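# Pull the tote out from beneath the desk

## Task

Drag the tote out from below the desk so that it finishes standing upright and entirely free of the desk: neither beneath it nor resting on its top. The utility cart must still be upright at the end or the attempt fails, the robot must not tip over or finish leaning, and the result only counts if the tote stays there without the robot holding it.

## Robot and tools

Robot: a Hello Robot Stretch 3. It has a two-wheel differential base 0.33 m long and 0.34 m wide, a lift that raises the arm along a mast, and one telescoping arm that reaches out to the robot's RIGHT, ending in a wrist and gripper. The base cannot move sideways, so the gripper moves forward or back only when the base drives. Turns in place pivot about the point between the drive wheels, 0.05 m behind the front edge. With the arm retracted and the wrist folded, a turn sweeps a circle of radius 0.28 m. An unfolded, level wrist reaches beyond that circle.

Frames: the base frame sits on the floor between the drive wheels, with x forward, y left and z up. hand_pose is reported in it, located where the closed fingertips meet. The odometry frame is the base frame as it was at the start. Heading is positive to the left, from -3.142 to 3.142.

Cameras: head_camera and nav_camera (a fisheye) both ride on the head, aimed with head_pan_rad and head_tilt_rad. wrist_camera rides on the gripper. Each execute_actions result carries one image per camera, captured at the end of the call. Send an empty actions list to just look.

execute_actions takes "actions", a list run in order. Each action may contain "robot", "steps" (1 to 450 control steps at 30 per second, default 1) and "until". {"steps": n} alone just waits. "robot" is one command, a list of up to 8 commands run one after another, or {"stop": true}, which brakes everything and clears the queue. A command may hold:
- "base" with exactly one key: translate_m (metres, an offset from where the base is when that command begins, positive forward, magnitude at most 1) or rotate_rad (radians, an offset, positive is counter-clockwise seen from above, magnitude at most 3.2).
- "joints": absolute targets by name; unnamed joints keep their goals. Ranges: lift_m 0 to 1.1 (arm height); arm_m 0 to 0.52 (extension); wrist_yaw_rad -1.345 to 4.42 (0 is along the arm, positive swings toward the front, 3.0 folds over the base); wrist_pitch_rad -1.57 to 0.451 (0 level, negative tips fingertips down); wrist_roll_rad -2.911 to 2.911; gripper_m -0.089 to 0.179 (larger is wider; the real fingertip gap is a bit smaller, zero below 0.007); head_pan_rad -3.953 to 1.73 (0 forward, positive left, -1.57 looks along the arm); head_tilt_rad -1.53 to 0.419 (negative looks down).
- "contact_limits": {"arm_m": effort percent 1 to 100}, making that arm motion halt once its effort hits about that level. Smaller is gentler; a value too small halts instantly.
In a list, {"pause_s": s} waits up to 15 s. Motions keep going across actions and while you think. A new command acts immediately and discards what is left of an older queue. One invalid value rejects the entire call.

"until" ends an action early. {"robot": {"status": "ended"}} fires once nothing reads moving and no queue runs. You can also compare fields such as lift_m, lift_m_goal, lift_m_status, base_status, translate_m, queue, queue_left or refusals, e.g. {"lift_m": [">", 0.3]}, with "=", "!=", "<", "<=", ">", ">=". Don't wait on an exact reading with "=". {"any": {"status": "ended"}} fires when any single motion finishes.

Speed: the base moves at up to 0.30 m/s and 1.9 rad/s only when stowed (lift_m below 0.30, arm_m below 0.03, wrist_yaw_rad above 2.54); otherwise at up to 0.10 m/s and 0.63 rad/s.

Gripper: to grasp, command a value smaller than the object's width; smaller squeezes harder, but a stall guard eases the force, so heavy items can slip. To let go, open at least 0.02 beyond where contact began. Neither the reading nor done proves a grasp; check images.

Self-collision: fold or unfold the wrist only with lift_m between 0.32 and 0.95, wrist_pitch_rad -0.4 and roll near 0. Folded, the lift may go down to 0.25. With wrist_yaw_rad below -0.4 keep pitch at -0.5 or lower.

Results: base_status shows progress as distance so far of goal. joint_goals, joint_status and measured_speeds list each joint. Status words: moving, done, off_target (stalled short, may still be pushing), contact_stop (lift or arm hit something and went slack), time_out, stopped, not_commanded, torque_fault (a wrist servo switched off for about 10 s; wait with steps). Lines starting refused:, dropped: or replaced: explain rejected goals, abandoned queue entries, or how a superseded motion ended. robot.on_its_own appears when the robot changed a goal itself, a joint is slack or off, a motor strains at rest, or base_tilt departs 3 degrees or more from its start value. motor_effort is percent, positive toward larger values, peak in brackets; it is biased and noisy. lidar_m gives 12 distances in 30-degree sectors, first straight ahead then counter-clockwise (4th left, 7th behind, 10th right), in a plane 0.17 m high, so it sees desk legs, not tops. wrist_depth_mm and head_depth_mm are 7x7 grids of depth in mm. base_odometry counts wheel turns, so slip reads as motion.

zoom_image: {"camera": name, "region": [x0, y0, x1, y1]} in pixels of that camera's latest image, at most 504 by 504. Image sizes: head_camera 896x504, nav_camera 672x504, wrist_camera 644x364.

finished_scene: {"scene": n} ends the current scene irreversibly and reports success. Before calling it, let every motion finish and make sure nothing is being held up only by the robot.

Cautions: pushing the arm against something rigid with the gripper above about 0.45 m can tip the robot, more so with a higher contact limit or a repeated push after a contact_stop. Driving while gripping or hooking something fixed, or snagging furniture (especially backing up), can also tip it. If it leans, reverse the last move in small steps, release the contact, and lower lift_m to about 0.2 if needed. Avoid drops, slams, hard collisions and forceful shoves; loose items may occasionally get nudged by outside pushes.

Each tool is called as name([rows], argument=value, ...), one row to a line, values as JSON.

## Session

execute_actions(actions=[])

Scene clock: 0.00 s.
robot.base_odometry: x=+0.000 y=+0.000 heading=+0.000 (m, m, rad; robot's odometry frame)
robot.turned_by_wheels: +0.000 (rad since the last result)
robot.turned_by_imu: +0.000 (rad since the last result)
robot.base_tilt: forward=-0.9 right=+2.3 (deg)
robot.lidar_m: 2.34 2.09 1.85 1.84 1.63 1.84 1.82 2.41 1.74 1.63 2.12 1.90
robot.head_depth_mm: 1736 2233 2190 2181 2181 1725 1977 / 1720 2244 2227 2225 2240 1913 2054 / 1711 2267 2272 2270 2248 1932 2070 / 1697 2301 2297 2298 2296 1947 2175 / 1482 2346 2314 2326 2310 1976 2194 / 1468 2362 2392 2355 2333 1996 2176 / 1461 2390 2389 2391 2352 1899 2042
robot.base_status: not_commanded
robot.joint_positions: lift_m=+0.471 arm_m=+0.003 wrist_yaw_rad=+2.896 wrist_pitch_rad=-0.320 wrist_roll_rad=-0.019 gripper_m=+0.037 head_pan_rad=+0.018 head_tilt_rad=-0.009
robot.joint_goals: lift_m=+0.471 arm_m=+0.003 wrist_yaw_rad=+2.896 wrist_pitch_rad=-0.320 wrist_roll_rad=-0.019 gripper_m=+0.037 head_pan_rad=+0.018 head_tilt_rad=-0.009
robot.joint_status: lift_m=not_commanded arm_m=not_commanded wrist_yaw_rad=not_commanded wrist_pitch_rad=not_commanded wrist_roll_rad=not_commanded gripper_m=not_commanded head_pan_rad=not_commanded head_tilt_rad=not_commanded
robot.measured_speeds: translate_m=+0.000 rotate_rad=+0.000 lift_m=+0.000 arm_m=+0.000 wrist_yaw_rad=+0.000 wrist_pitch_rad=+0.000 wrist_roll_rad=+0.000 head_pan_rad=+0.000 head_tilt_rad=+0.000
robot: refusals=0 queue=idle queue_left=0
robot.motor_effort: left_wheel=+0 right_wheel=+0 lift_m=+35 arm_m=+0 wrist_yaw_rad=+0 wrist_pitch_rad=+7 wrist_roll_rad=-1 gripper_m=-1 head_pan_rad=+0 head_tilt_rad=+2 (%)
robot.hand_pose: x=+0.0361 y=+0.0807 z=+0.5067 quat_wxyz=(+0.198, +0.700, +0.028, +0.686) (m; robot's base frame)
robot.wrist_depth_mm: - - - - - - - / - - - - - - - / - - - - - - - / - - - - - - - / 902 - 932 924 962 924 953 / 741 736 730 760 736 782 767 / 641 641 646 642 650 653 667
pictures: head_camera (sideways: a quarter turn clockwise sets it upright), nav_camera (sideways: a quarter turn counterclockwise sets it upright), wrist_camera
Images, in order (width x height): head_camera 896x504, nav_camera 672x504, wrist_camera 644x364.

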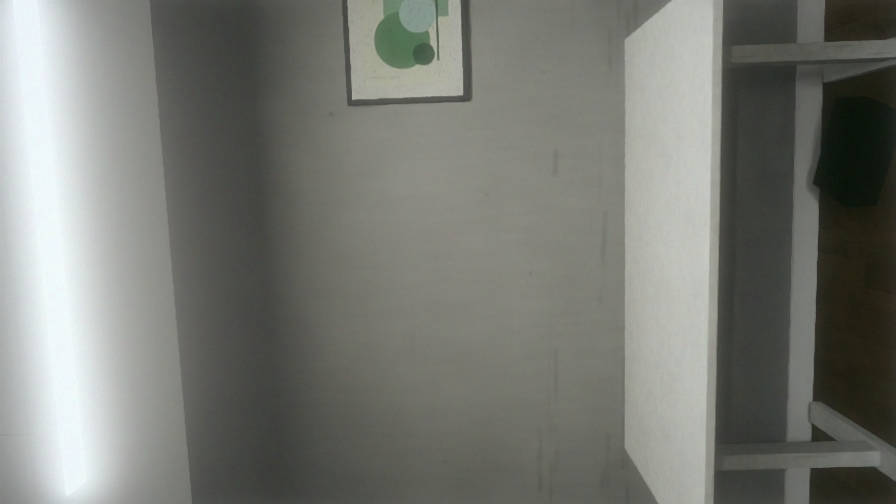

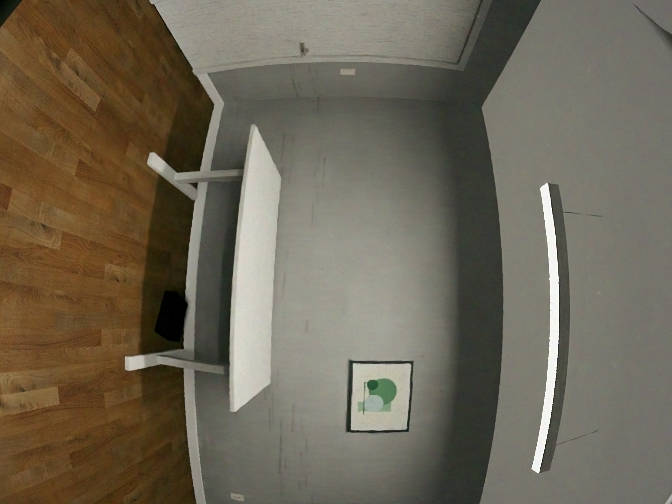

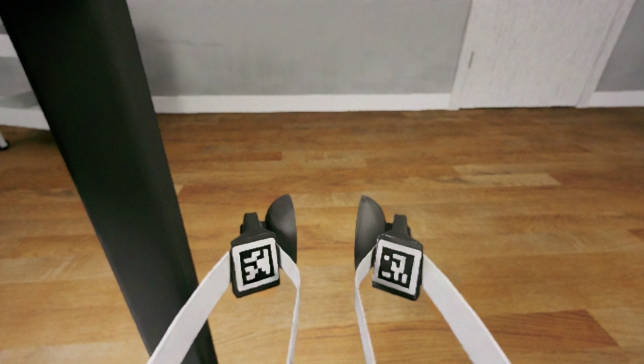

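execute_actions([
  {"robot": {"joints": {"head_tilt_rad": -0.6}}, "steps": 90, "until": {"robot": {"status": "ended"}}},
])

Scene clock: 3.97 s.
robot.base_odometry: x=+0.000 y=+0.000 heading=+0.000 (m, m, rad; robot's odometry frame)
robot.turned_by_wheels: +0.000 (rad since the last result)
robot.turned_by_imu: +0.001 (rad since the last result)
robot.base_tilt: forward=-0.9 right=+2.3 (deg)
robot.lidar_m: 2.34 2.09 1.86 1.84 1.63 1.84 1.82 2.41 1.74 1.63 2.12 1.91
robot.head_depth_mm: 1858 2071 2155 2441 1817 1450 1208 / 1886 2101 1905 2330 1820 1452 1206 / 1920 2111 1894 2368 1828 1448 1207 / 1941 2131 1895 2439 1828 1456 1207 / 1950 2176 2081 2420 1815 1457 1211 / 1976 2166 2089 2434 1814 1449 1211 / 1988 2207 2048 2322 1834 1455 1208
robot.base_status: not_commanded
robot.joint_positions: lift_m=+0.471 arm_m=+0.003 wrist_yaw_rad=+2.896 wrist_pitch_rad=-0.320 wrist_roll_rad=-0.019 gripper_m=+0.037 head_pan_rad=+0.018 head_tilt_rad=-0.592
robot.joint_goals: lift_m=+0.471 arm_m=+0.003 wrist_yaw_rad=+2.896 wrist_pitch_rad=-0.320 wrist_roll_rad=-0.019 gripper_m=+0.037 head_pan_rad=+0.018 head_tilt_rad=-0.600
robot.joint_status: lift_m=not_commanded arm_m=not_commanded wrist_yaw_rad=not_commanded wrist_pitch_rad=not_commanded wrist_roll_rad=not_commanded gripper_m=not_commanded head_pan_rad=not_commanded head_tilt_rad=done
robot.measured_speeds: translate_m=+0.000 rotate_rad=+0.000 lift_m=+0.000 arm_m=+0.000 wrist_yaw_rad=+0.000 wrist_pitch_rad=+0.000 wrist_roll_rad=+0.000 head_pan_rad=+0.000 head_tilt_rad=+0.000
robot: refusals=0 queue=done queue_left=0
robot.motor_effort: left_wheel=+0(1) right_wheel=+0(0) lift_m=+35(35) arm_m=+0(0) wrist_yaw_rad=+0(1) wrist_pitch_rad=+7(7) wrist_roll_rad=+0(0) gripper_m=+0(0) head_pan_rad=+0(0) head_tilt_rad=-4(32) (%)
robot.hand_pose: x=+0.0361 y=+0.0807 z=+0.5067 quat_wxyz=(+0.198, +0.700, +0.028, +0.686) (m; robot's base frame)
robot.wrist_depth_mm: - - - - - - - / - - - - - - - / - - - - - - - / - - - - - - - / 898 - 929 927 961 942 928 / 732 731 728 763 725 777 778 / 642 658 642 641 653 667 659
pictures: head_camera (sideways: a quarter turn clockwise sets it upright), nav_camera (sideways: a quarter turn counterclockwise sets it upright), wrist_camera
Images, in order (width x height): head_camera 896x504, nav_camera 672x504, wrist_camera 644x364.

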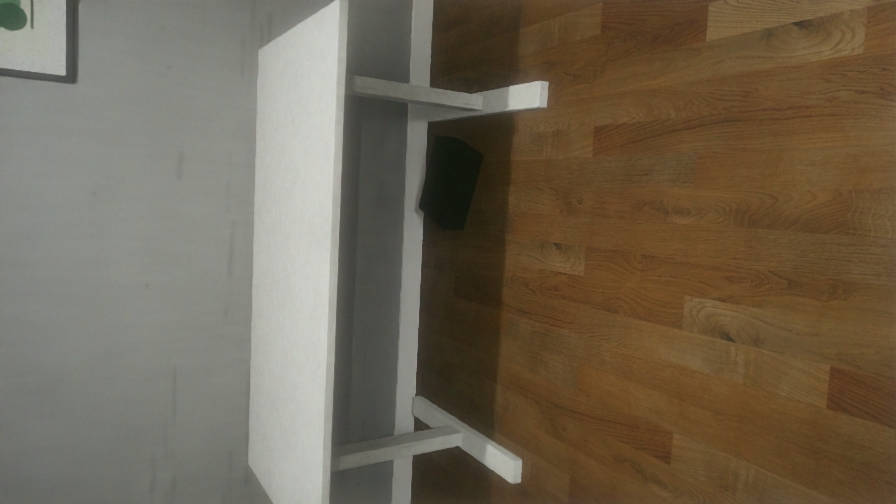

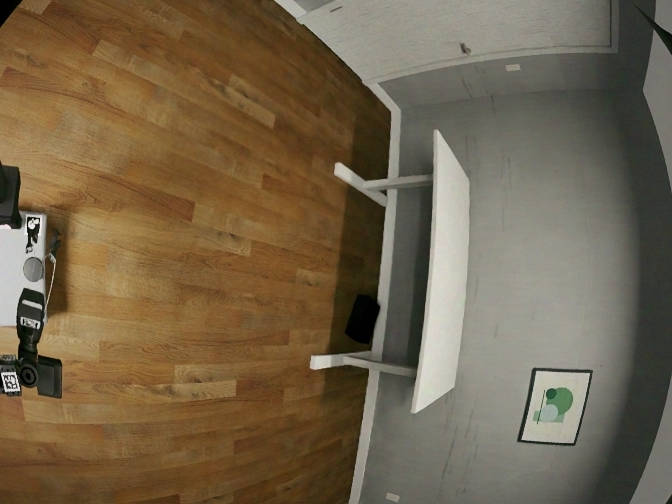

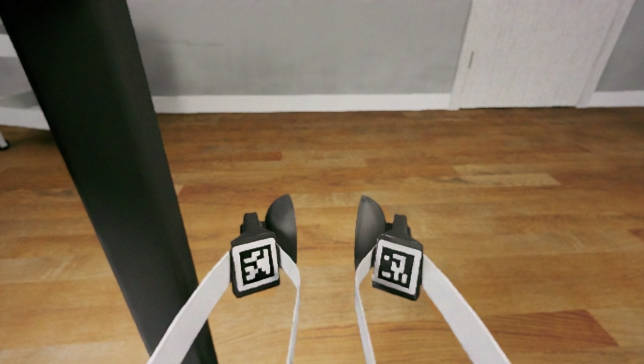

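zoom_image(camera="head_camera", region=[380, 60, 580, 260])

Region (380, 60, 580, 260) of head_camera's 896x504 image, scaled by 2.520, with more detail than that image has.

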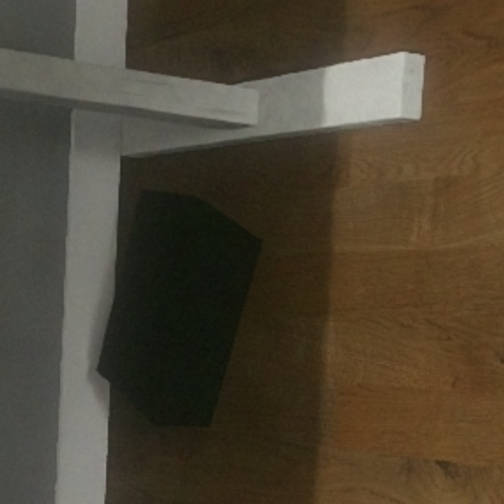

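execute_actions([
  {"robot": {"base": {"translate_m": 0.75}, "joints": {"lift_m": 0.27, "head_tilt_rad": -0.8, "wrist_pitch_rad": -0.4}}, "steps": 150, "until": {"robot": {"lift_m": ["<", 0.295]}}},
  {"robot": {"base": {"translate_m": 0.6}}, "steps": 300, "until": {"robot": {"status": "ended"}}},
])

Scene clock: 123.20 s.
robot.base_odometry: x=+0.758 y=+0.000 heading=+0.000 (m, m, rad; robot's odometry frame)
robot.turned_by_wheels: +0.000 (rad since the last result)
robot.turned_by_imu: +0.007 (rad since the last result)
robot.base_tilt: forward=-1.0 right=+2.2 (deg)
robot.lidar_m: 1.59 1.37 1.71 1.72 1.89 1.92 2.58 2.22 1.84 2.05 1.97 1.21
robot.head_depth_mm: 1283 1401 1057 1540 1526 1290 1116 / 1293 1401 1057 1759 1525 1288 1117 / 1312 1402 1053 1775 1523 1287 1122 / 1324 1427 1052 1804 1523 1289 1113 / 1351 1444 1050 1860 1525 1292 1115 / 1359 1463 1049 1860 1528 1285 1119 / 1368 1463 1056 1799 1526 1285 1111
robot.base_status: done (translate_m +0.6000 of +0.6000)
robot.joint_positions: lift_m=+0.270 arm_m=+0.003 wrist_yaw_rad=+2.896 wrist_pitch_rad=-0.413 wrist_roll_rad=-0.019 gripper_m=+0.037 head_pan_rad=+0.018 head_tilt_rad=-0.791
robot.joint_goals: lift_m=+0.270 arm_m=+0.003 wrist_yaw_rad=+2.896 wrist_pitch_rad=-0.400 wrist_roll_rad=-0.019 gripper_m=+0.037 head_pan_rad=+0.018 head_tilt_rad=-0.800
robot.joint_status: lift_m=done arm_m=not_commanded wrist_yaw_rad=not_commanded wrist_pitch_rad=done wrist_roll_rad=not_commanded gripper_m=not_commanded head_pan_rad=not_commanded head_tilt_rad=done
robot.measured_speeds: translate_m=+0.000 rotate_rad=+0.000 lift_m=+0.000 arm_m=+0.000 wrist_yaw_rad=+0.000 wrist_pitch_rad=+0.000 wrist_roll_rad=+0.000 head_pan_rad=+0.000 head_tilt_rad=+0.000
robot: refusals=0 queue=done queue_left=0
robot.motor_effort: left_wheel=+0(10) right_wheel=+0(8) lift_m=+30(33) arm_m=+0(0) wrist_yaw_rad=+0(0) wrist_pitch_rad=+6(9) wrist_roll_rad=+0(0) gripper_m=+0(0) head_pan_rad=+0(0) head_tilt_rad=-5(20) (%)
robot.hand_pose: x=+0.0335 y=+0.0704 z=+0.2840 quat_wxyz=(+0.228, +0.698, +0.061, +0.676) (m; robot's base frame)
robot.wrist_depth_mm: - - - - - - - / - - - - - - - / 827 - 850 856 875 902 893 / 661 - 682 671 691 680 681 / 542 528 557 556 566 552 560 / 466 477 - 470 448 475 471 / - - - 410 412 411 413
pictures: head_camera (sideways: a quarter turn clockwise sets it upright), nav_camera (sideways: a quarter turn counterclockwise sets it upright), wrist_camera
Images, in order (width x height): head_camera 896x504, nav_camera 672x504, wrist_camera 644x364.

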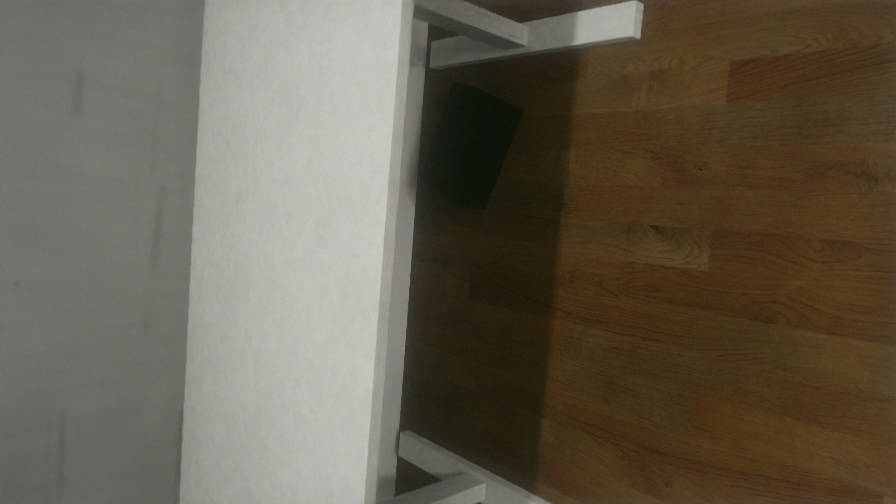

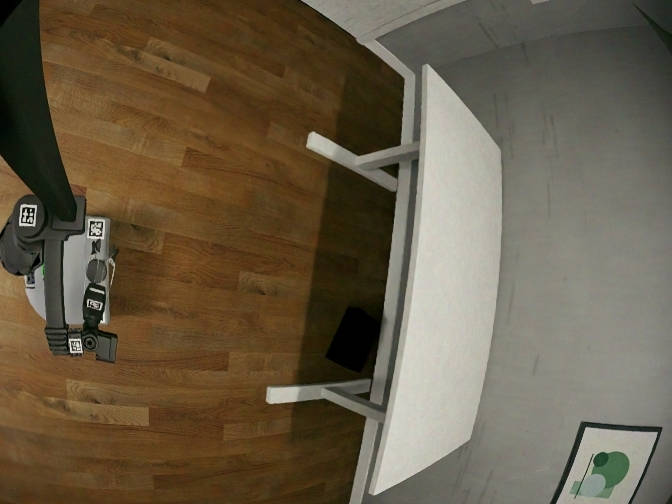

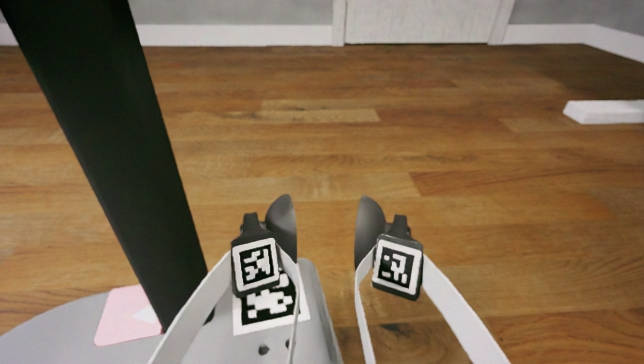

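zoom_image(camera="head_camera", region=[390, 50, 570, 230])

Region (390, 50, 570, 230) of head_camera's 896x504 image, scaled by 2.800, with more detail than that image has.

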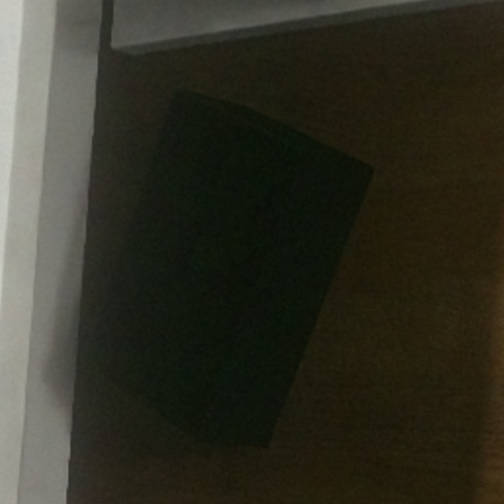

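execute_actions([
  {"robot": [{"base": {"translate_m": 0.55}, "joints": {"head_pan_rad": -1.5, "head_tilt_rad": -1.0}}, {"base": {"rotate_rad": 1.16}}], "steps": 300, "until": {"robot": {"heading": [">", 1.05]}}},
  {"robot": {"joints": {"lift_m": 0.34}}, "steps": 100, "until": {"robot": {"lift_m": [">", 0.322]}}},
  {"robot": {"joints": {"wrist_yaw_rad": 0.0, "arm_m": 0.2, "gripper_m": 0.12}}, "steps": 100, "until": {"robot": {"wrist_yaw_rad": ["<", 1.2]}}},
  {"robot": {"joints": {"wrist_pitch_rad": -0.8}}, "steps": 200, "until": {"robot": {"status": "ended"}}},
])

Scene clock: 197.97 s.
robot.base_odometry: x=+1.308 y=+0.000 heading=+1.160 (m, m, rad; robot's odometry frame)
robot.turned_by_wheels: +1.160 (rad since the last result)
robot.turned_by_imu: +1.156 (rad since the last result)
robot.base_tilt: forward=-1.0 right=+2.3 (deg)
robot.lidar_m: 1.62 1.62 1.91 2.34 3.12 2.16 2.14 2.10 0.78 1.04 1.05 0.90
robot.head_depth_mm: 1029 976 806 683 1276 1208 1082 / 1000 970 801 683 630 1208 1107 / 970 971 798 680 602 1179 - / 946 970 798 679 602 1200 - / 917 965 795 675 600 1198 1075 / 895 966 796 676 588 1194 1073 / 874 949 791 673 588 1172 1067
robot.base_status: done (rotate_rad +1.1600 of +1.1600)
robot.joint_positions: lift_m=+0.340 arm_m=+0.200 wrist_yaw_rad=+0.002 wrist_pitch_rad=-0.805 wrist_roll_rad=-0.019 gripper_m=+0.120 head_pan_rad=-1.493 head_tilt_rad=-0.988
robot.joint_goals: lift_m=+0.340 arm_m=+0.200 wrist_yaw_rad=+0.000 wrist_pitch_rad=-0.800 wrist_roll_rad=-0.019 gripper_m=+0.120 head_pan_rad=-1.500 head_tilt_rad=-1.000
robot.joint_status: lift_m=done arm_m=done wrist_yaw_rad=done wrist_pitch_rad=done wrist_roll_rad=not_commanded gripper_m=done head_pan_rad=done head_tilt_rad=done
robot.measured_speeds: translate_m=+0.000 rotate_rad=+0.000 lift_m=+0.000 arm_m=+0.000 wrist_yaw_rad=+0.000 wrist_pitch_rad=+0.000 wrist_roll_rad=+0.000 head_pan_rad=+0.000 head_tilt_rad=+0.000
robot: refusals=0 queue=done queue_left=0
robot.motor_effort: left_wheel=-1(10) right_wheel=+1(10) lift_m=+39(40) arm_m=+2(1) wrist_yaw_rad=-2(2) wrist_pitch_rad=+3(5) wrist_roll_rad=-1(0) gripper_m=+0(83) head_pan_rad=-2(32) head_tilt_rad=-5(21) (%)
robot.hand_pose: x=-0.0213 y=-0.5048 z=+0.2771 quat_wxyz=(+0.657, +0.281, -0.644, -0.274) (m; robot's base frame)
robot.wrist_depth_mm: 547 581 627 652 689 734 693 / 592 617 614 568 540 596 375 / 542 543 537 544 543 534 414 / 490 493 493 478 468 493 477 / 449 461 459 457 455 457 431 / 416 417 417 421 418 - 410 / 388 384 388 391 387 387 387
pictures: head_camera (sideways: a quarter turn clockwise sets it upright), nav_camera (sideways: a quarter turn counterclockwise sets it upright), wrist_camera
Images, in order (width x height): head_camera 896x504, nav_camera 672x504, wrist_camera 644x364.

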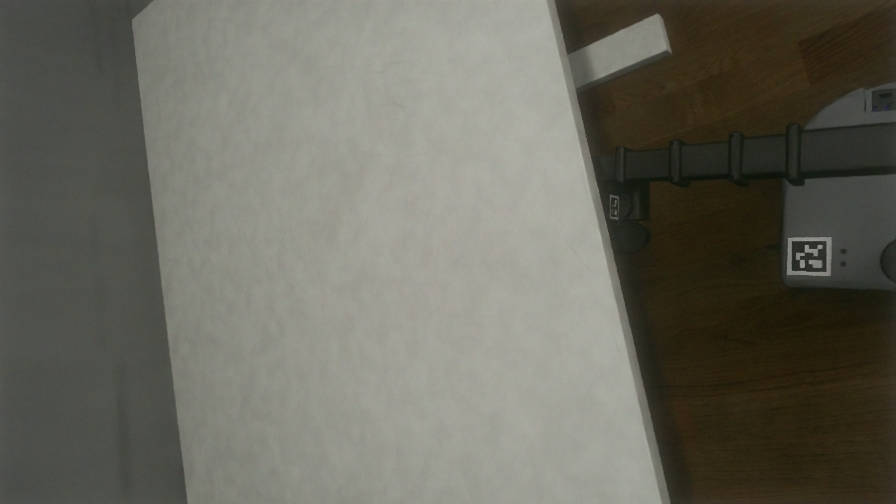

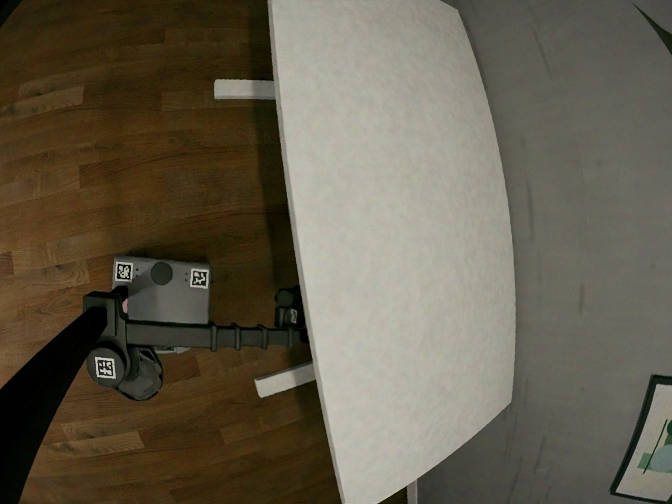

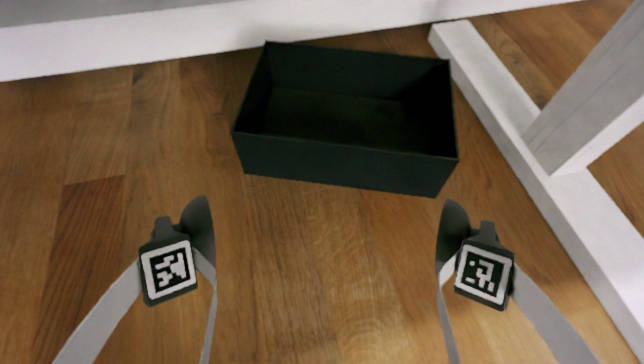

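execute_actions([
  {"robot": {"joints": {"wrist_pitch_rad": -1.3, "wrist_roll_rad": 1.57, "wrist_yaw_rad": -0.1, "arm_m": 0.51, "lift_m": 0.28, "gripper_m": 0.09}}, "steps": 200, "until": {"robot": {"status": "ended"}}},
])

Scene clock: 228.67 s.
robot.base_odometry: x=+1.308 y=+0.000 heading=+1.160 (m, m, rad; robot's odometry frame)
robot.turned_by_wheels: +0.000 (rad since the last result)
robot.turned_by_imu: +0.002 (rad since the last result)
robot.base_tilt: forward=-0.9 right=+2.3 (deg)
robot.lidar_m: 1.62 1.62 1.90 2.33 3.13 2.16 2.14 2.10 0.78 1.04 1.04 0.90
robot.head_depth_mm: 1031 978 805 682 1273 1210 1080 / 999 973 802 682 629 1208 1108 / 968 969 798 678 615 1200 - / 947 971 798 680 601 1203 - / 917 964 797 676 600 1195 1070 / 893 961 792 676 587 1201 1073 / 869 951 791 675 587 1177 1069
robot.base_status: done (rotate_rad +1.1600 of +1.1600)
robot.joint_positions: lift_m=+0.280 arm_m=+0.510 wrist_yaw_rad=-0.100 wrist_pitch_rad=-1.295 wrist_roll_rad=+1.567 gripper_m=+0.090 head_pan_rad=-1.493 head_tilt_rad=-0.988
robot.joint_goals: lift_m=+0.280 arm_m=+0.510 wrist_yaw_rad=-0.100 wrist_pitch_rad=-1.300 wrist_roll_rad=+1.570 gripper_m=+0.090 head_pan_rad=-1.500 head_tilt_rad=-1.000
robot.joint_status: lift_m=done arm_m=done wrist_yaw_rad=done wrist_pitch_rad=done wrist_roll_rad=done gripper_m=done head_pan_rad=done head_tilt_rad=done
robot.measured_speeds: translate_m=+0.000 rotate_rad=+0.000 lift_m=+0.000 arm_m=+0.000 wrist_yaw_rad=+0.000 wrist_pitch_rad=+0.000 wrist_roll_rad=+0.000 head_pan_rad=+0.000 head_tilt_rad=+0.000
robot: refusals=0 queue=done queue_left=0
robot.motor_effort: left_wheel=-1(1) right_wheel=+1(1) lift_m=+31(38) arm_m=+3(5) wrist_yaw_rad=+1(3) wrist_pitch_rad=-1(5) wrist_roll_rad=+1(2) gripper_m=+0(81) head_pan_rad=-3(2) head_tilt_rad=-6(4) (%)
robot.hand_pose: x=-0.0262 y=-0.7007 z=+0.1656 quat_wxyz=(-0.028, -0.039, -0.796, -0.603) (m; robot's base frame)
robot.wrist_depth_mm: 379 294 323 299 283 266 252 / 391 300 331 308 293 273 258 / 399 309 344 318 301 280 265 / 392 329 357 329 310 289 270 / 380 331 364 343 327 296 278 / 363 413 336 342 336 304 286 / 358 435 392 301 339 317 293
pictures: head_camera (sideways: a quarter turn clockwise sets it upright), nav_camera (sideways: a quarter turn counterclockwise sets it upright), wrist_camera
Images, in order (width x height): head_camera 896x504, nav_camera 672x504, wrist_camera 644x364.

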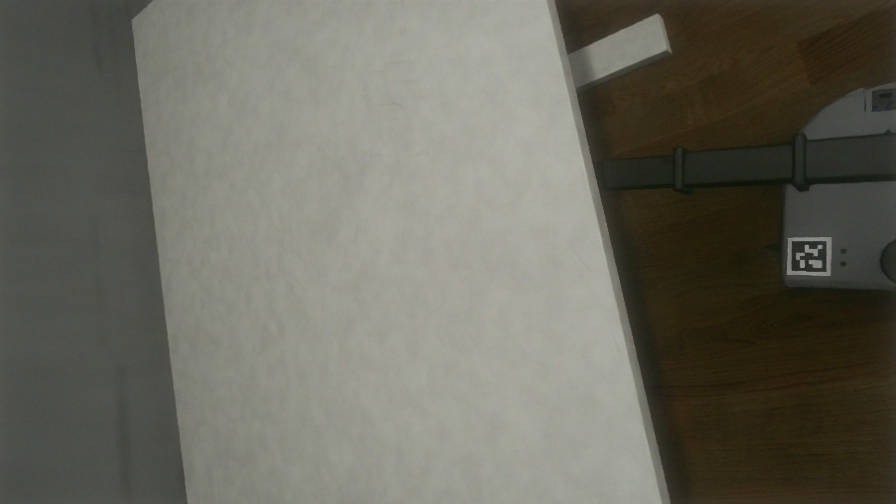

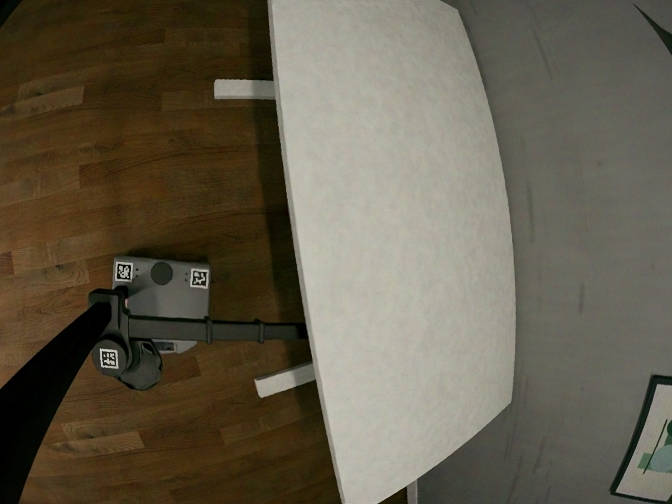

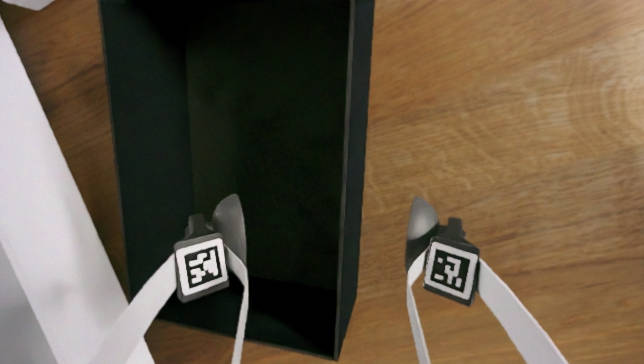

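execute_actions([
  {"robot": {"joints": {"lift_m": 0.18, "arm_m": 0.515}}, "steps": 120, "until": {"robot": {"status": "ended"}}},
  {"robot": {"joints": {"gripper_m": -0.03}}, "steps": 90, "until": {"robot": {"status": "ended"}}},
])

Scene clock: 242.50 s.
robot.base_odometry: x=+1.308 y=+0.000 heading=+1.160 (m, m, rad; robot's odometry frame)
robot.turned_by_wheels: +0.000 (rad since the last result)
robot.turned_by_imu: +0.002 (rad since the last result)
robot.base_tilt: forward=-0.9 right=+2.3 (deg)
robot.lidar_m: 1.62 1.62 1.89 2.34 3.13 2.16 2.14 2.10 0.78 1.05 1.05 0.90
robot.head_depth_mm: 1026 976 804 683 1278 1200 1081 / 1001 974 799 682 629 1206 1109 / 967 972 799 681 615 1215 - / 948 968 800 678 601 1198 - / 919 964 796 678 599 1199 1073 / 896 961 794 677 588 1192 1073 / 873 951 793 673 587 1176 1071
robot.base_status: done (rotate_rad +1.1600 of +1.1600)
robot.joint_positions: lift_m=+0.180 arm_m=+0.515 wrist_yaw_rad=-0.100 wrist_pitch_rad=-1.306 wrist_roll_rad=+1.569 gripper_m=-0.029 head_pan_rad=-1.493 head_tilt_rad=-0.988
robot.joint_goals: lift_m=+0.180 arm_m=+0.515 wrist_yaw_rad=-0.100 wrist_pitch_rad=-1.300 wrist_roll_rad=+1.570 gripper_m=-0.030 head_pan_rad=-1.500 head_tilt_rad=-1.000
robot.joint_status: lift_m=done arm_m=done wrist_yaw_rad=done wrist_pitch_rad=done wrist_roll_rad=done gripper_m=done head_pan_rad=done head_tilt_rad=done
robot.measured_speeds: translate_m=+0.000 rotate_rad=+0.000 lift_m=+0.000 arm_m=+0.000 wrist_yaw_rad=+0.000 wrist_pitch_rad=+0.000 wrist_roll_rad=+0.000 head_pan_rad=+0.000 head_tilt_rad=+0.000
robot: refusals=0 queue=done queue_left=0
robot.motor_effort: left_wheel=-1(1) right_wheel=+1(1) lift_m=+30(32) arm_m=+2(2) wrist_yaw_rad=+0(0) wrist_pitch_rad=+3(4) wrist_roll_rad=+0(1) gripper_m=-15(91) head_pan_rad=-3(3) head_tilt_rad=-5(6) (%)
robot.hand_pose: x=-0.0259 y=-0.7030 z=+0.0652 quat_wxyz=(-0.029, -0.039, -0.793, -0.607) (m; robot's base frame)
robot.wrist_depth_mm: 216 230 216 203 196 184 174 / 218 238 223 209 201 189 178 / 220 249 231 216 207 193 183 / 223 255 239 222 214 200 188 / 226 262 249 - 219 206 194 / 228 274 261 241 223 212 198 / 231 269 260 251 237 218 205
pictures: head_camera (sideways: a quarter turn clockwise sets it upright), nav_camera (sideways: a quarter turn counterclockwise sets it upright), wrist_camera
Images, in order (width x height): head_camera 896x504, nav_camera 672x504, wrist_camera 644x364.

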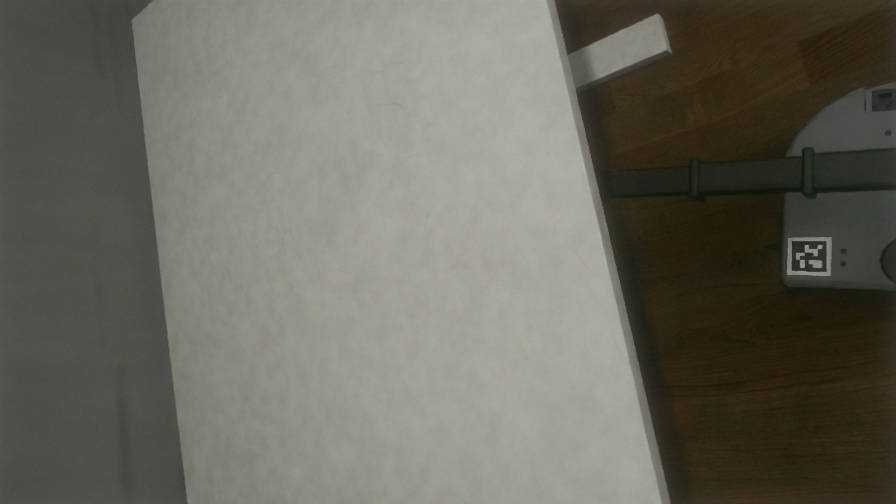

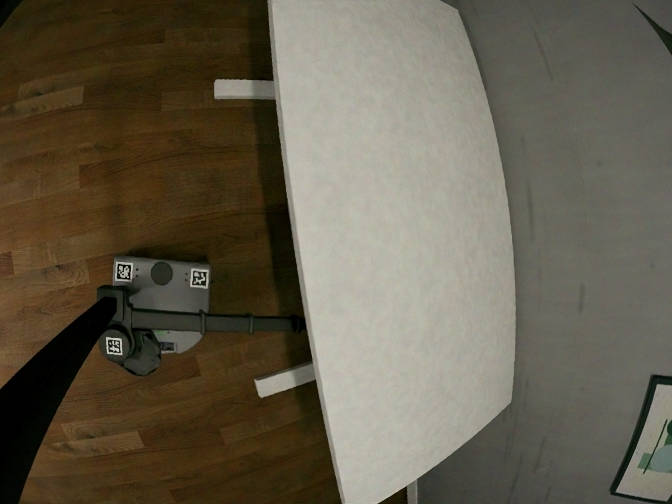

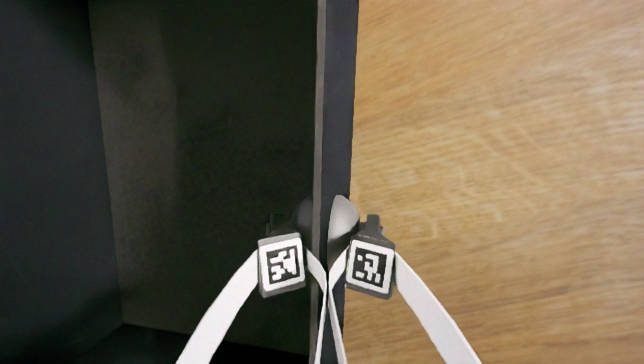

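execute_actions([
  {"robot": {"joints": {"arm_m": 0.075, "head_tilt_rad": -1.2}}, "steps": 300, "until": {"robot": {"status": "ended"}}},
])

Scene clock: 267.43 s.
robot.base_odometry: x=+1.308 y=+0.000 heading=+1.160 (m, m, rad; robot's odometry frame)
robot.turned_by_wheels: +0.000 (rad since the last result)
robot.turned_by_imu: +0.002 (rad since the last result)
robot.base_tilt: forward=-0.9 right=+2.3 (deg)
robot.lidar_m: 1.62 1.62 1.90 2.34 3.13 2.16 2.14 2.09 0.78 1.05 1.04 0.90
robot.head_depth_mm: 846 744 668 1320 1284 1174 1082 / 844 743 665 628 1270 1185 - / 836 737 661 625 1277 - - / 837 738 660 615 1273 - - / 832 734 657 604 1264 1165 1077 / 829 732 657 594 1257 1157 1075 / 827 729 652 593 1242 1153 1073
robot.base_status: done (rotate_rad +1.1600 of +1.1600)
robot.joint_positions: lift_m=+0.180 arm_m=+0.075 wrist_yaw_rad=-0.099 wrist_pitch_rad=-1.308 wrist_roll_rad=+1.569 gripper_m=-0.029 head_pan_rad=-1.493 head_tilt_rad=-1.185
robot.joint_goals: lift_m=+0.180 arm_m=+0.075 wrist_yaw_rad=-0.100 wrist_pitch_rad=-1.300 wrist_roll_rad=+1.570 gripper_m=-0.030 head_pan_rad=-1.500 head_tilt_rad=-1.200
robot.joint_status: lift_m=done arm_m=done wrist_yaw_rad=done wrist_pitch_rad=done wrist_roll_rad=done gripper_m=done head_pan_rad=done head_tilt_rad=done
robot.measured_speeds: translate_m=+0.000 rotate_rad=+0.000 lift_m=+0.000 arm_m=+0.000 wrist_yaw_rad=+0.000 wrist_pitch_rad=+0.000 wrist_roll_rad=+0.000 head_pan_rad=+0.000 head_tilt_rad=+0.000
robot: refusals=0 queue=done queue_left=0
robot.motor_effort: left_wheel=-1(1) right_wheel=+1(1) lift_m=+31(31) arm_m=-2(3) wrist_yaw_rad=-1(1) wrist_pitch_rad=+4(4) wrist_roll_rad=+0(0) gripper_m=-15(15) head_pan_rad=-3(3) head_tilt_rad=-8(22) (%)
robot.hand_pose: x=-0.0258 y=-0.2631 z=+0.0651 quat_wxyz=(-0.029, -0.039, -0.793, -0.608) (m; robot's base frame)
robot.wrist_depth_mm: 217 236 220 204 196 189 - / 217 245 226 210 201 194 - / 221 250 235 216 209 200 - / 223 260 243 224 214 204 - / 225 265 252 - 219 210 - / 226 276 263 241 223 218 - / 229 272 263 252 238 223 -
pictures: head_camera (sideways: a quarter turn clockwise sets it upright), nav_camera (sideways: a quarter turn counterclockwise sets it upright), wrist_camera
Images, in order (width x height): head_camera 896x504, nav_camera 672x504, wrist_camera 644x364.

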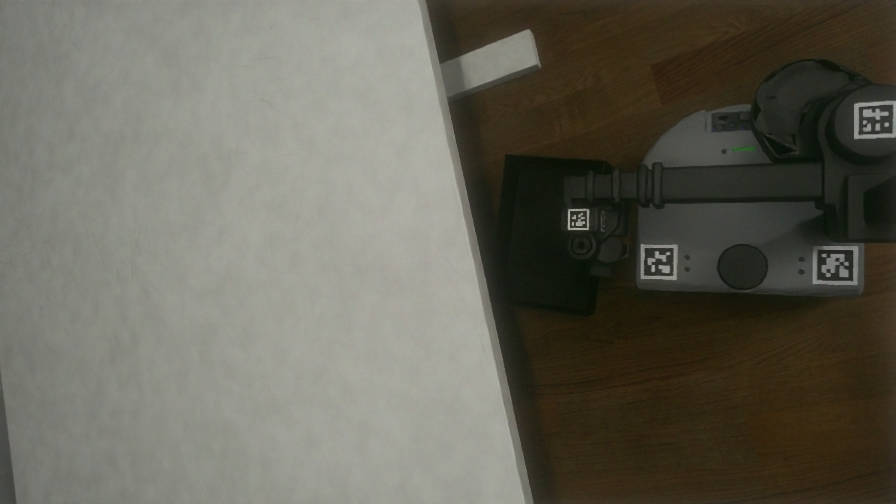

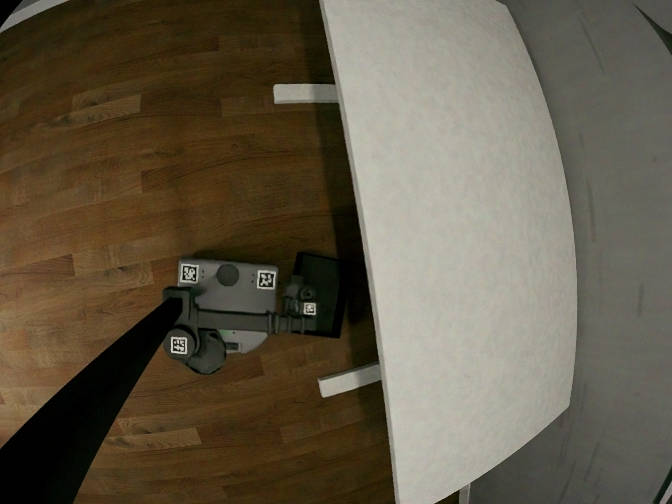

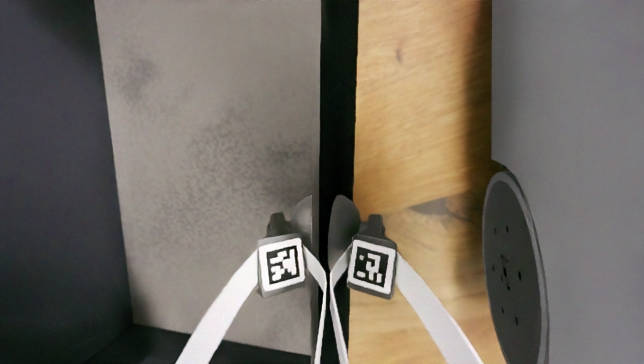

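execute_actions([
  {"robot": {"base": {"rotate_rad": -1.25}, "joints": {"head_pan_rad": -1.1}}, "steps": 300, "until": {"robot": {"status": "ended"}}},
])

Scene clock: 282.03 s.
robot.base_odometry: x=+1.308 y=+0.000 heading=-0.090 (m, m, rad; robot's odometry frame)
robot.turned_by_wheels: -1.250 (rad since the last result)
robot.turned_by_imu: -1.243 (rad since the last result)
robot.base_tilt: forward=-0.9 right=+2.3 (deg)
robot.lidar_m: 1.04 0.90 0.90 1.61 1.73 2.35 3.12 2.65 2.16 2.14 0.78 0.79
robot.head_depth_mm: 1918 1720 1548 1389 1283 1173 1093 / 1941 1718 1530 1383 1264 1184 1094 / 1933 1686 1534 1395 1283 - - / 1928 748 1500 1363 1263 - - / 1774 732 678 1359 1265 1155 1065 / 825 731 656 615 1266 1158 1072 / 824 727 653 591 1213 1154 1067
robot.base_status: done (rotate_rad -1.2499 of -1.2500)
robot.joint_positions: lift_m=+0.180 arm_m=+0.075 wrist_yaw_rad=-0.099 wrist_pitch_rad=-1.310 wrist_roll_rad=+1.569 gripper_m=-0.029 head_pan_rad=-1.107 head_tilt_rad=-1.185
robot.joint_goals: lift_m=+0.180 arm_m=+0.075 wrist_yaw_rad=-0.100 wrist_pitch_rad=-1.300 wrist_roll_rad=+1.570 gripper_m=-0.030 head_pan_rad=-1.100 head_tilt_rad=-1.200
robot.joint_status: lift_m=done arm_m=done wrist_yaw_rad=done wrist_pitch_rad=done wrist_roll_rad=done gripper_m=done head_pan_rad=done head_tilt_rad=done
robot.measured_speeds: translate_m=+0.000 rotate_rad=+0.000 lift_m=+0.000 arm_m=+0.000 wrist_yaw_rad=+0.000 wrist_pitch_rad=+0.000 wrist_roll_rad=+0.000 head_pan_rad=+0.000 head_tilt_rad=+0.000
robot: refusals=0 queue=done queue_left=0
robot.motor_effort: left_wheel=+2(6) right_wheel=-3(8) lift_m=+31(31) arm_m=-2(2) wrist_yaw_rad=+0(1) wrist_pitch_rad=+5(5) wrist_roll_rad=+0(0) gripper_m=-15(15) head_pan_rad=+2(20) head_tilt_rad=-7(7) (%)
robot.hand_pose: x=-0.0257 y=-0.2624 z=+0.0650 quat_wxyz=(-0.029, -0.039, -0.792, -0.609) (m; robot's base frame)
robot.wrist_depth_mm: 216 236 219 203 196 188 - / 219 243 227 211 202 194 - / 221 250 234 215 207 198 - / 223 258 242 223 214 205 - / 224 266 254 - 220 212 - / 227 277 264 242 224 219 - / 230 269 264 251 238 223 -
pictures: head_camera (sideways: a quarter turn clockwise sets it upright), nav_camera (sideways: a quarter turn counterclockwise sets it upright), wrist_camera
Images, in order (width x height): head_camera 896x504, nav_camera 672x504, wrist_camera 644x364.

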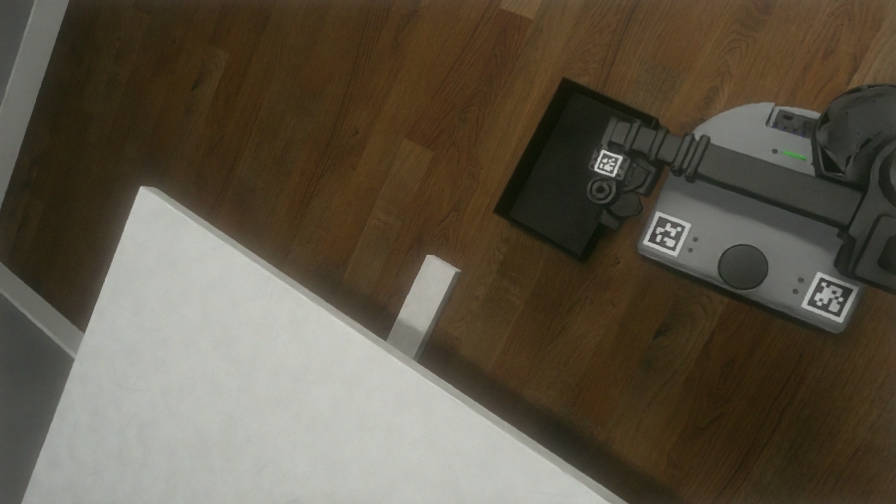

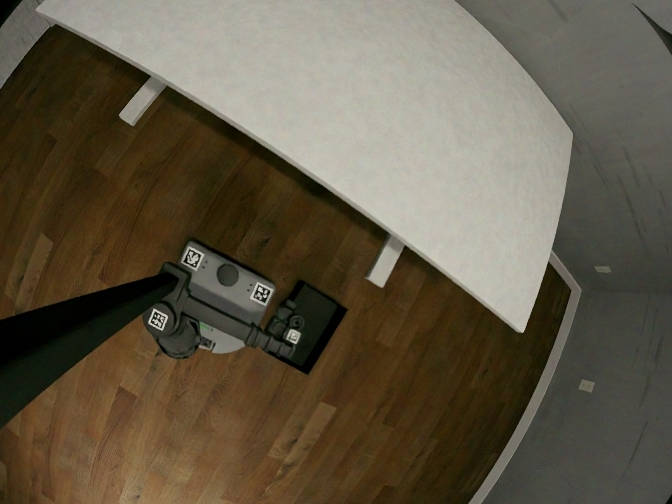

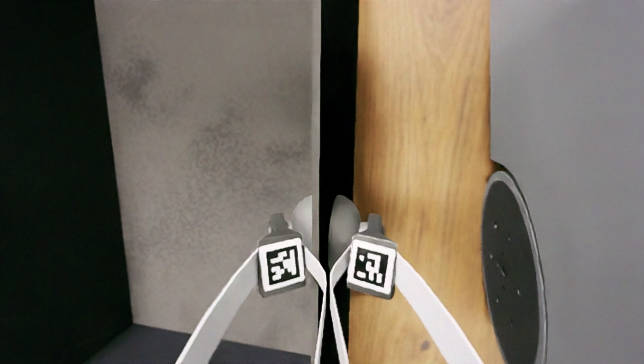

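execute_actions([
  {"robot": {"joints": {"gripper_m": 0.05}}, "steps": 90, "until": {"robot": {"gripper_m": [">", 0.035]}}},
  {"robot": {"joints": {"lift_m": 0.26}}, "steps": 120, "until": {"robot": {"status": "ended"}}},
])

Scene clock: 290.23 s.
robot.base_odometry: x=+1.308 y=+0.000 heading=-0.090 (m, m, rad; robot's odometry frame)
robot.turned_by_wheels: +0.000 (rad since the last result)
robot.turned_by_imu: +0.001 (rad since the last result)
robot.base_tilt: forward=-0.9 right=+2.3 (deg)
robot.lidar_m: 1.04 0.90 0.91 1.62 1.73 2.34 3.12 2.66 2.16 2.14 0.78 0.79
robot.head_depth_mm: 1899 1727 1541 1400 1280 1178 1091 / 1937 1715 1542 1389 1272 1171 1098 / 1940 1684 1527 1388 1278 - - / 1924 749 1514 1359 1264 - - / 1766 735 677 1367 1263 1169 1063 / 826 731 656 616 1249 1164 1071 / 825 728 652 593 1209 1157 1070
robot.base_status: done (rotate_rad -1.2499 of -1.2500)
robot.joint_positions: lift_m=+0.260 arm_m=+0.075 wrist_yaw_rad=-0.099 wrist_pitch_rad=-1.305 wrist_roll_rad=+1.569 gripper_m=+0.050 head_pan_rad=-1.107 head_tilt_rad=-1.185
robot.joint_goals: lift_m=+0.260 arm_m=+0.075 wrist_yaw_rad=-0.100 wrist_pitch_rad=-1.300 wrist_roll_rad=+1.570 gripper_m=+0.050 head_pan_rad=-1.100 head_tilt_rad=-1.200
robot.joint_status: lift_m=done arm_m=done wrist_yaw_rad=done wrist_pitch_rad=done wrist_roll_rad=done gripper_m=done head_pan_rad=done head_tilt_rad=done
robot.measured_speeds: translate_m=+0.000 rotate_rad=+0.000 lift_m=+0.000 arm_m=+0.000 wrist_yaw_rad=+0.000 wrist_pitch_rad=+0.000 wrist_roll_rad=+0.000 head_pan_rad=+0.000 head_tilt_rad=+0.000
robot: refusals=0 queue=done queue_left=0
robot.motor_effort: left_wheel=+2(2) right_wheel=-2(3) lift_m=+39(41) arm_m=-2(2) wrist_yaw_rad=-2(0) wrist_pitch_rad=+3(5) wrist_roll_rad=+0(0) gripper_m=+0(82) head_pan_rad=+2(2) head_tilt_rad=-7(8) (%)
robot.hand_pose: x=-0.0259 y=-0.2637 z=+0.1449 quat_wxyz=(-0.029, -0.039, -0.793, -0.607) (m; robot's base frame)
robot.wrist_depth_mm: 353 276 301 280 266 - - / 367 279 312 291 275 - - / 383 283 322 299 283 - - / 396 299 335 311 291 - - / 415 305 351 320 295 - - / 430 320 335 325 315 - - / 461 421 276 276 320 - -
pictures: head_camera (sideways: a quarter turn clockwise sets it upright), nav_camera (sideways: a quarter turn counterclockwise sets it upright), wrist_camera
Images, in order (width x height): head_camera 896x504, nav_camera 672x504, wrist_camera 644x364.

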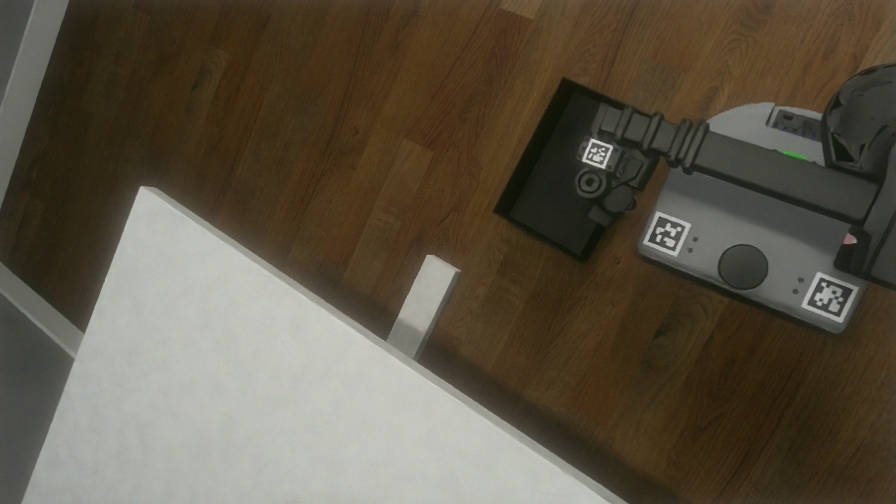

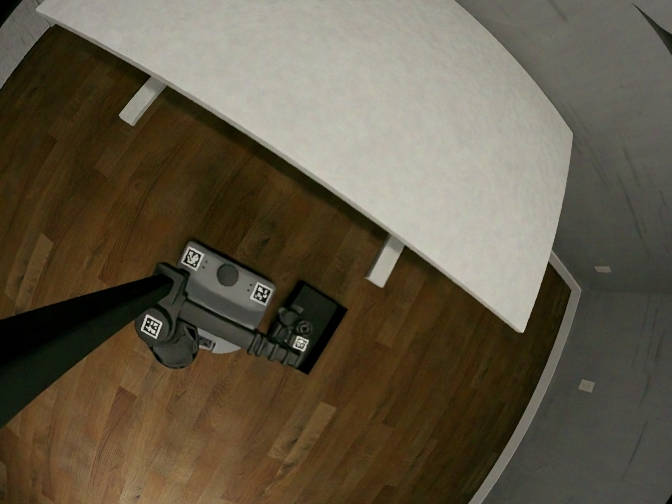

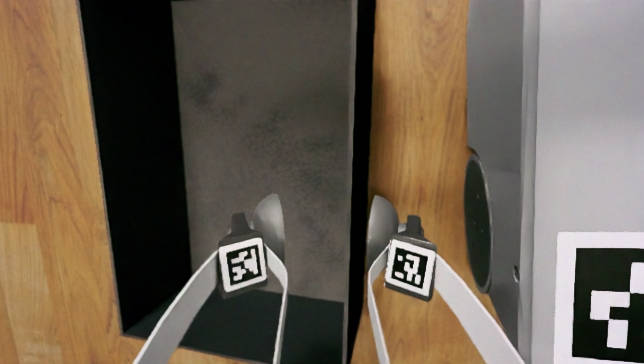

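finished_scene(scene=1)

The scene is finished: the task was done.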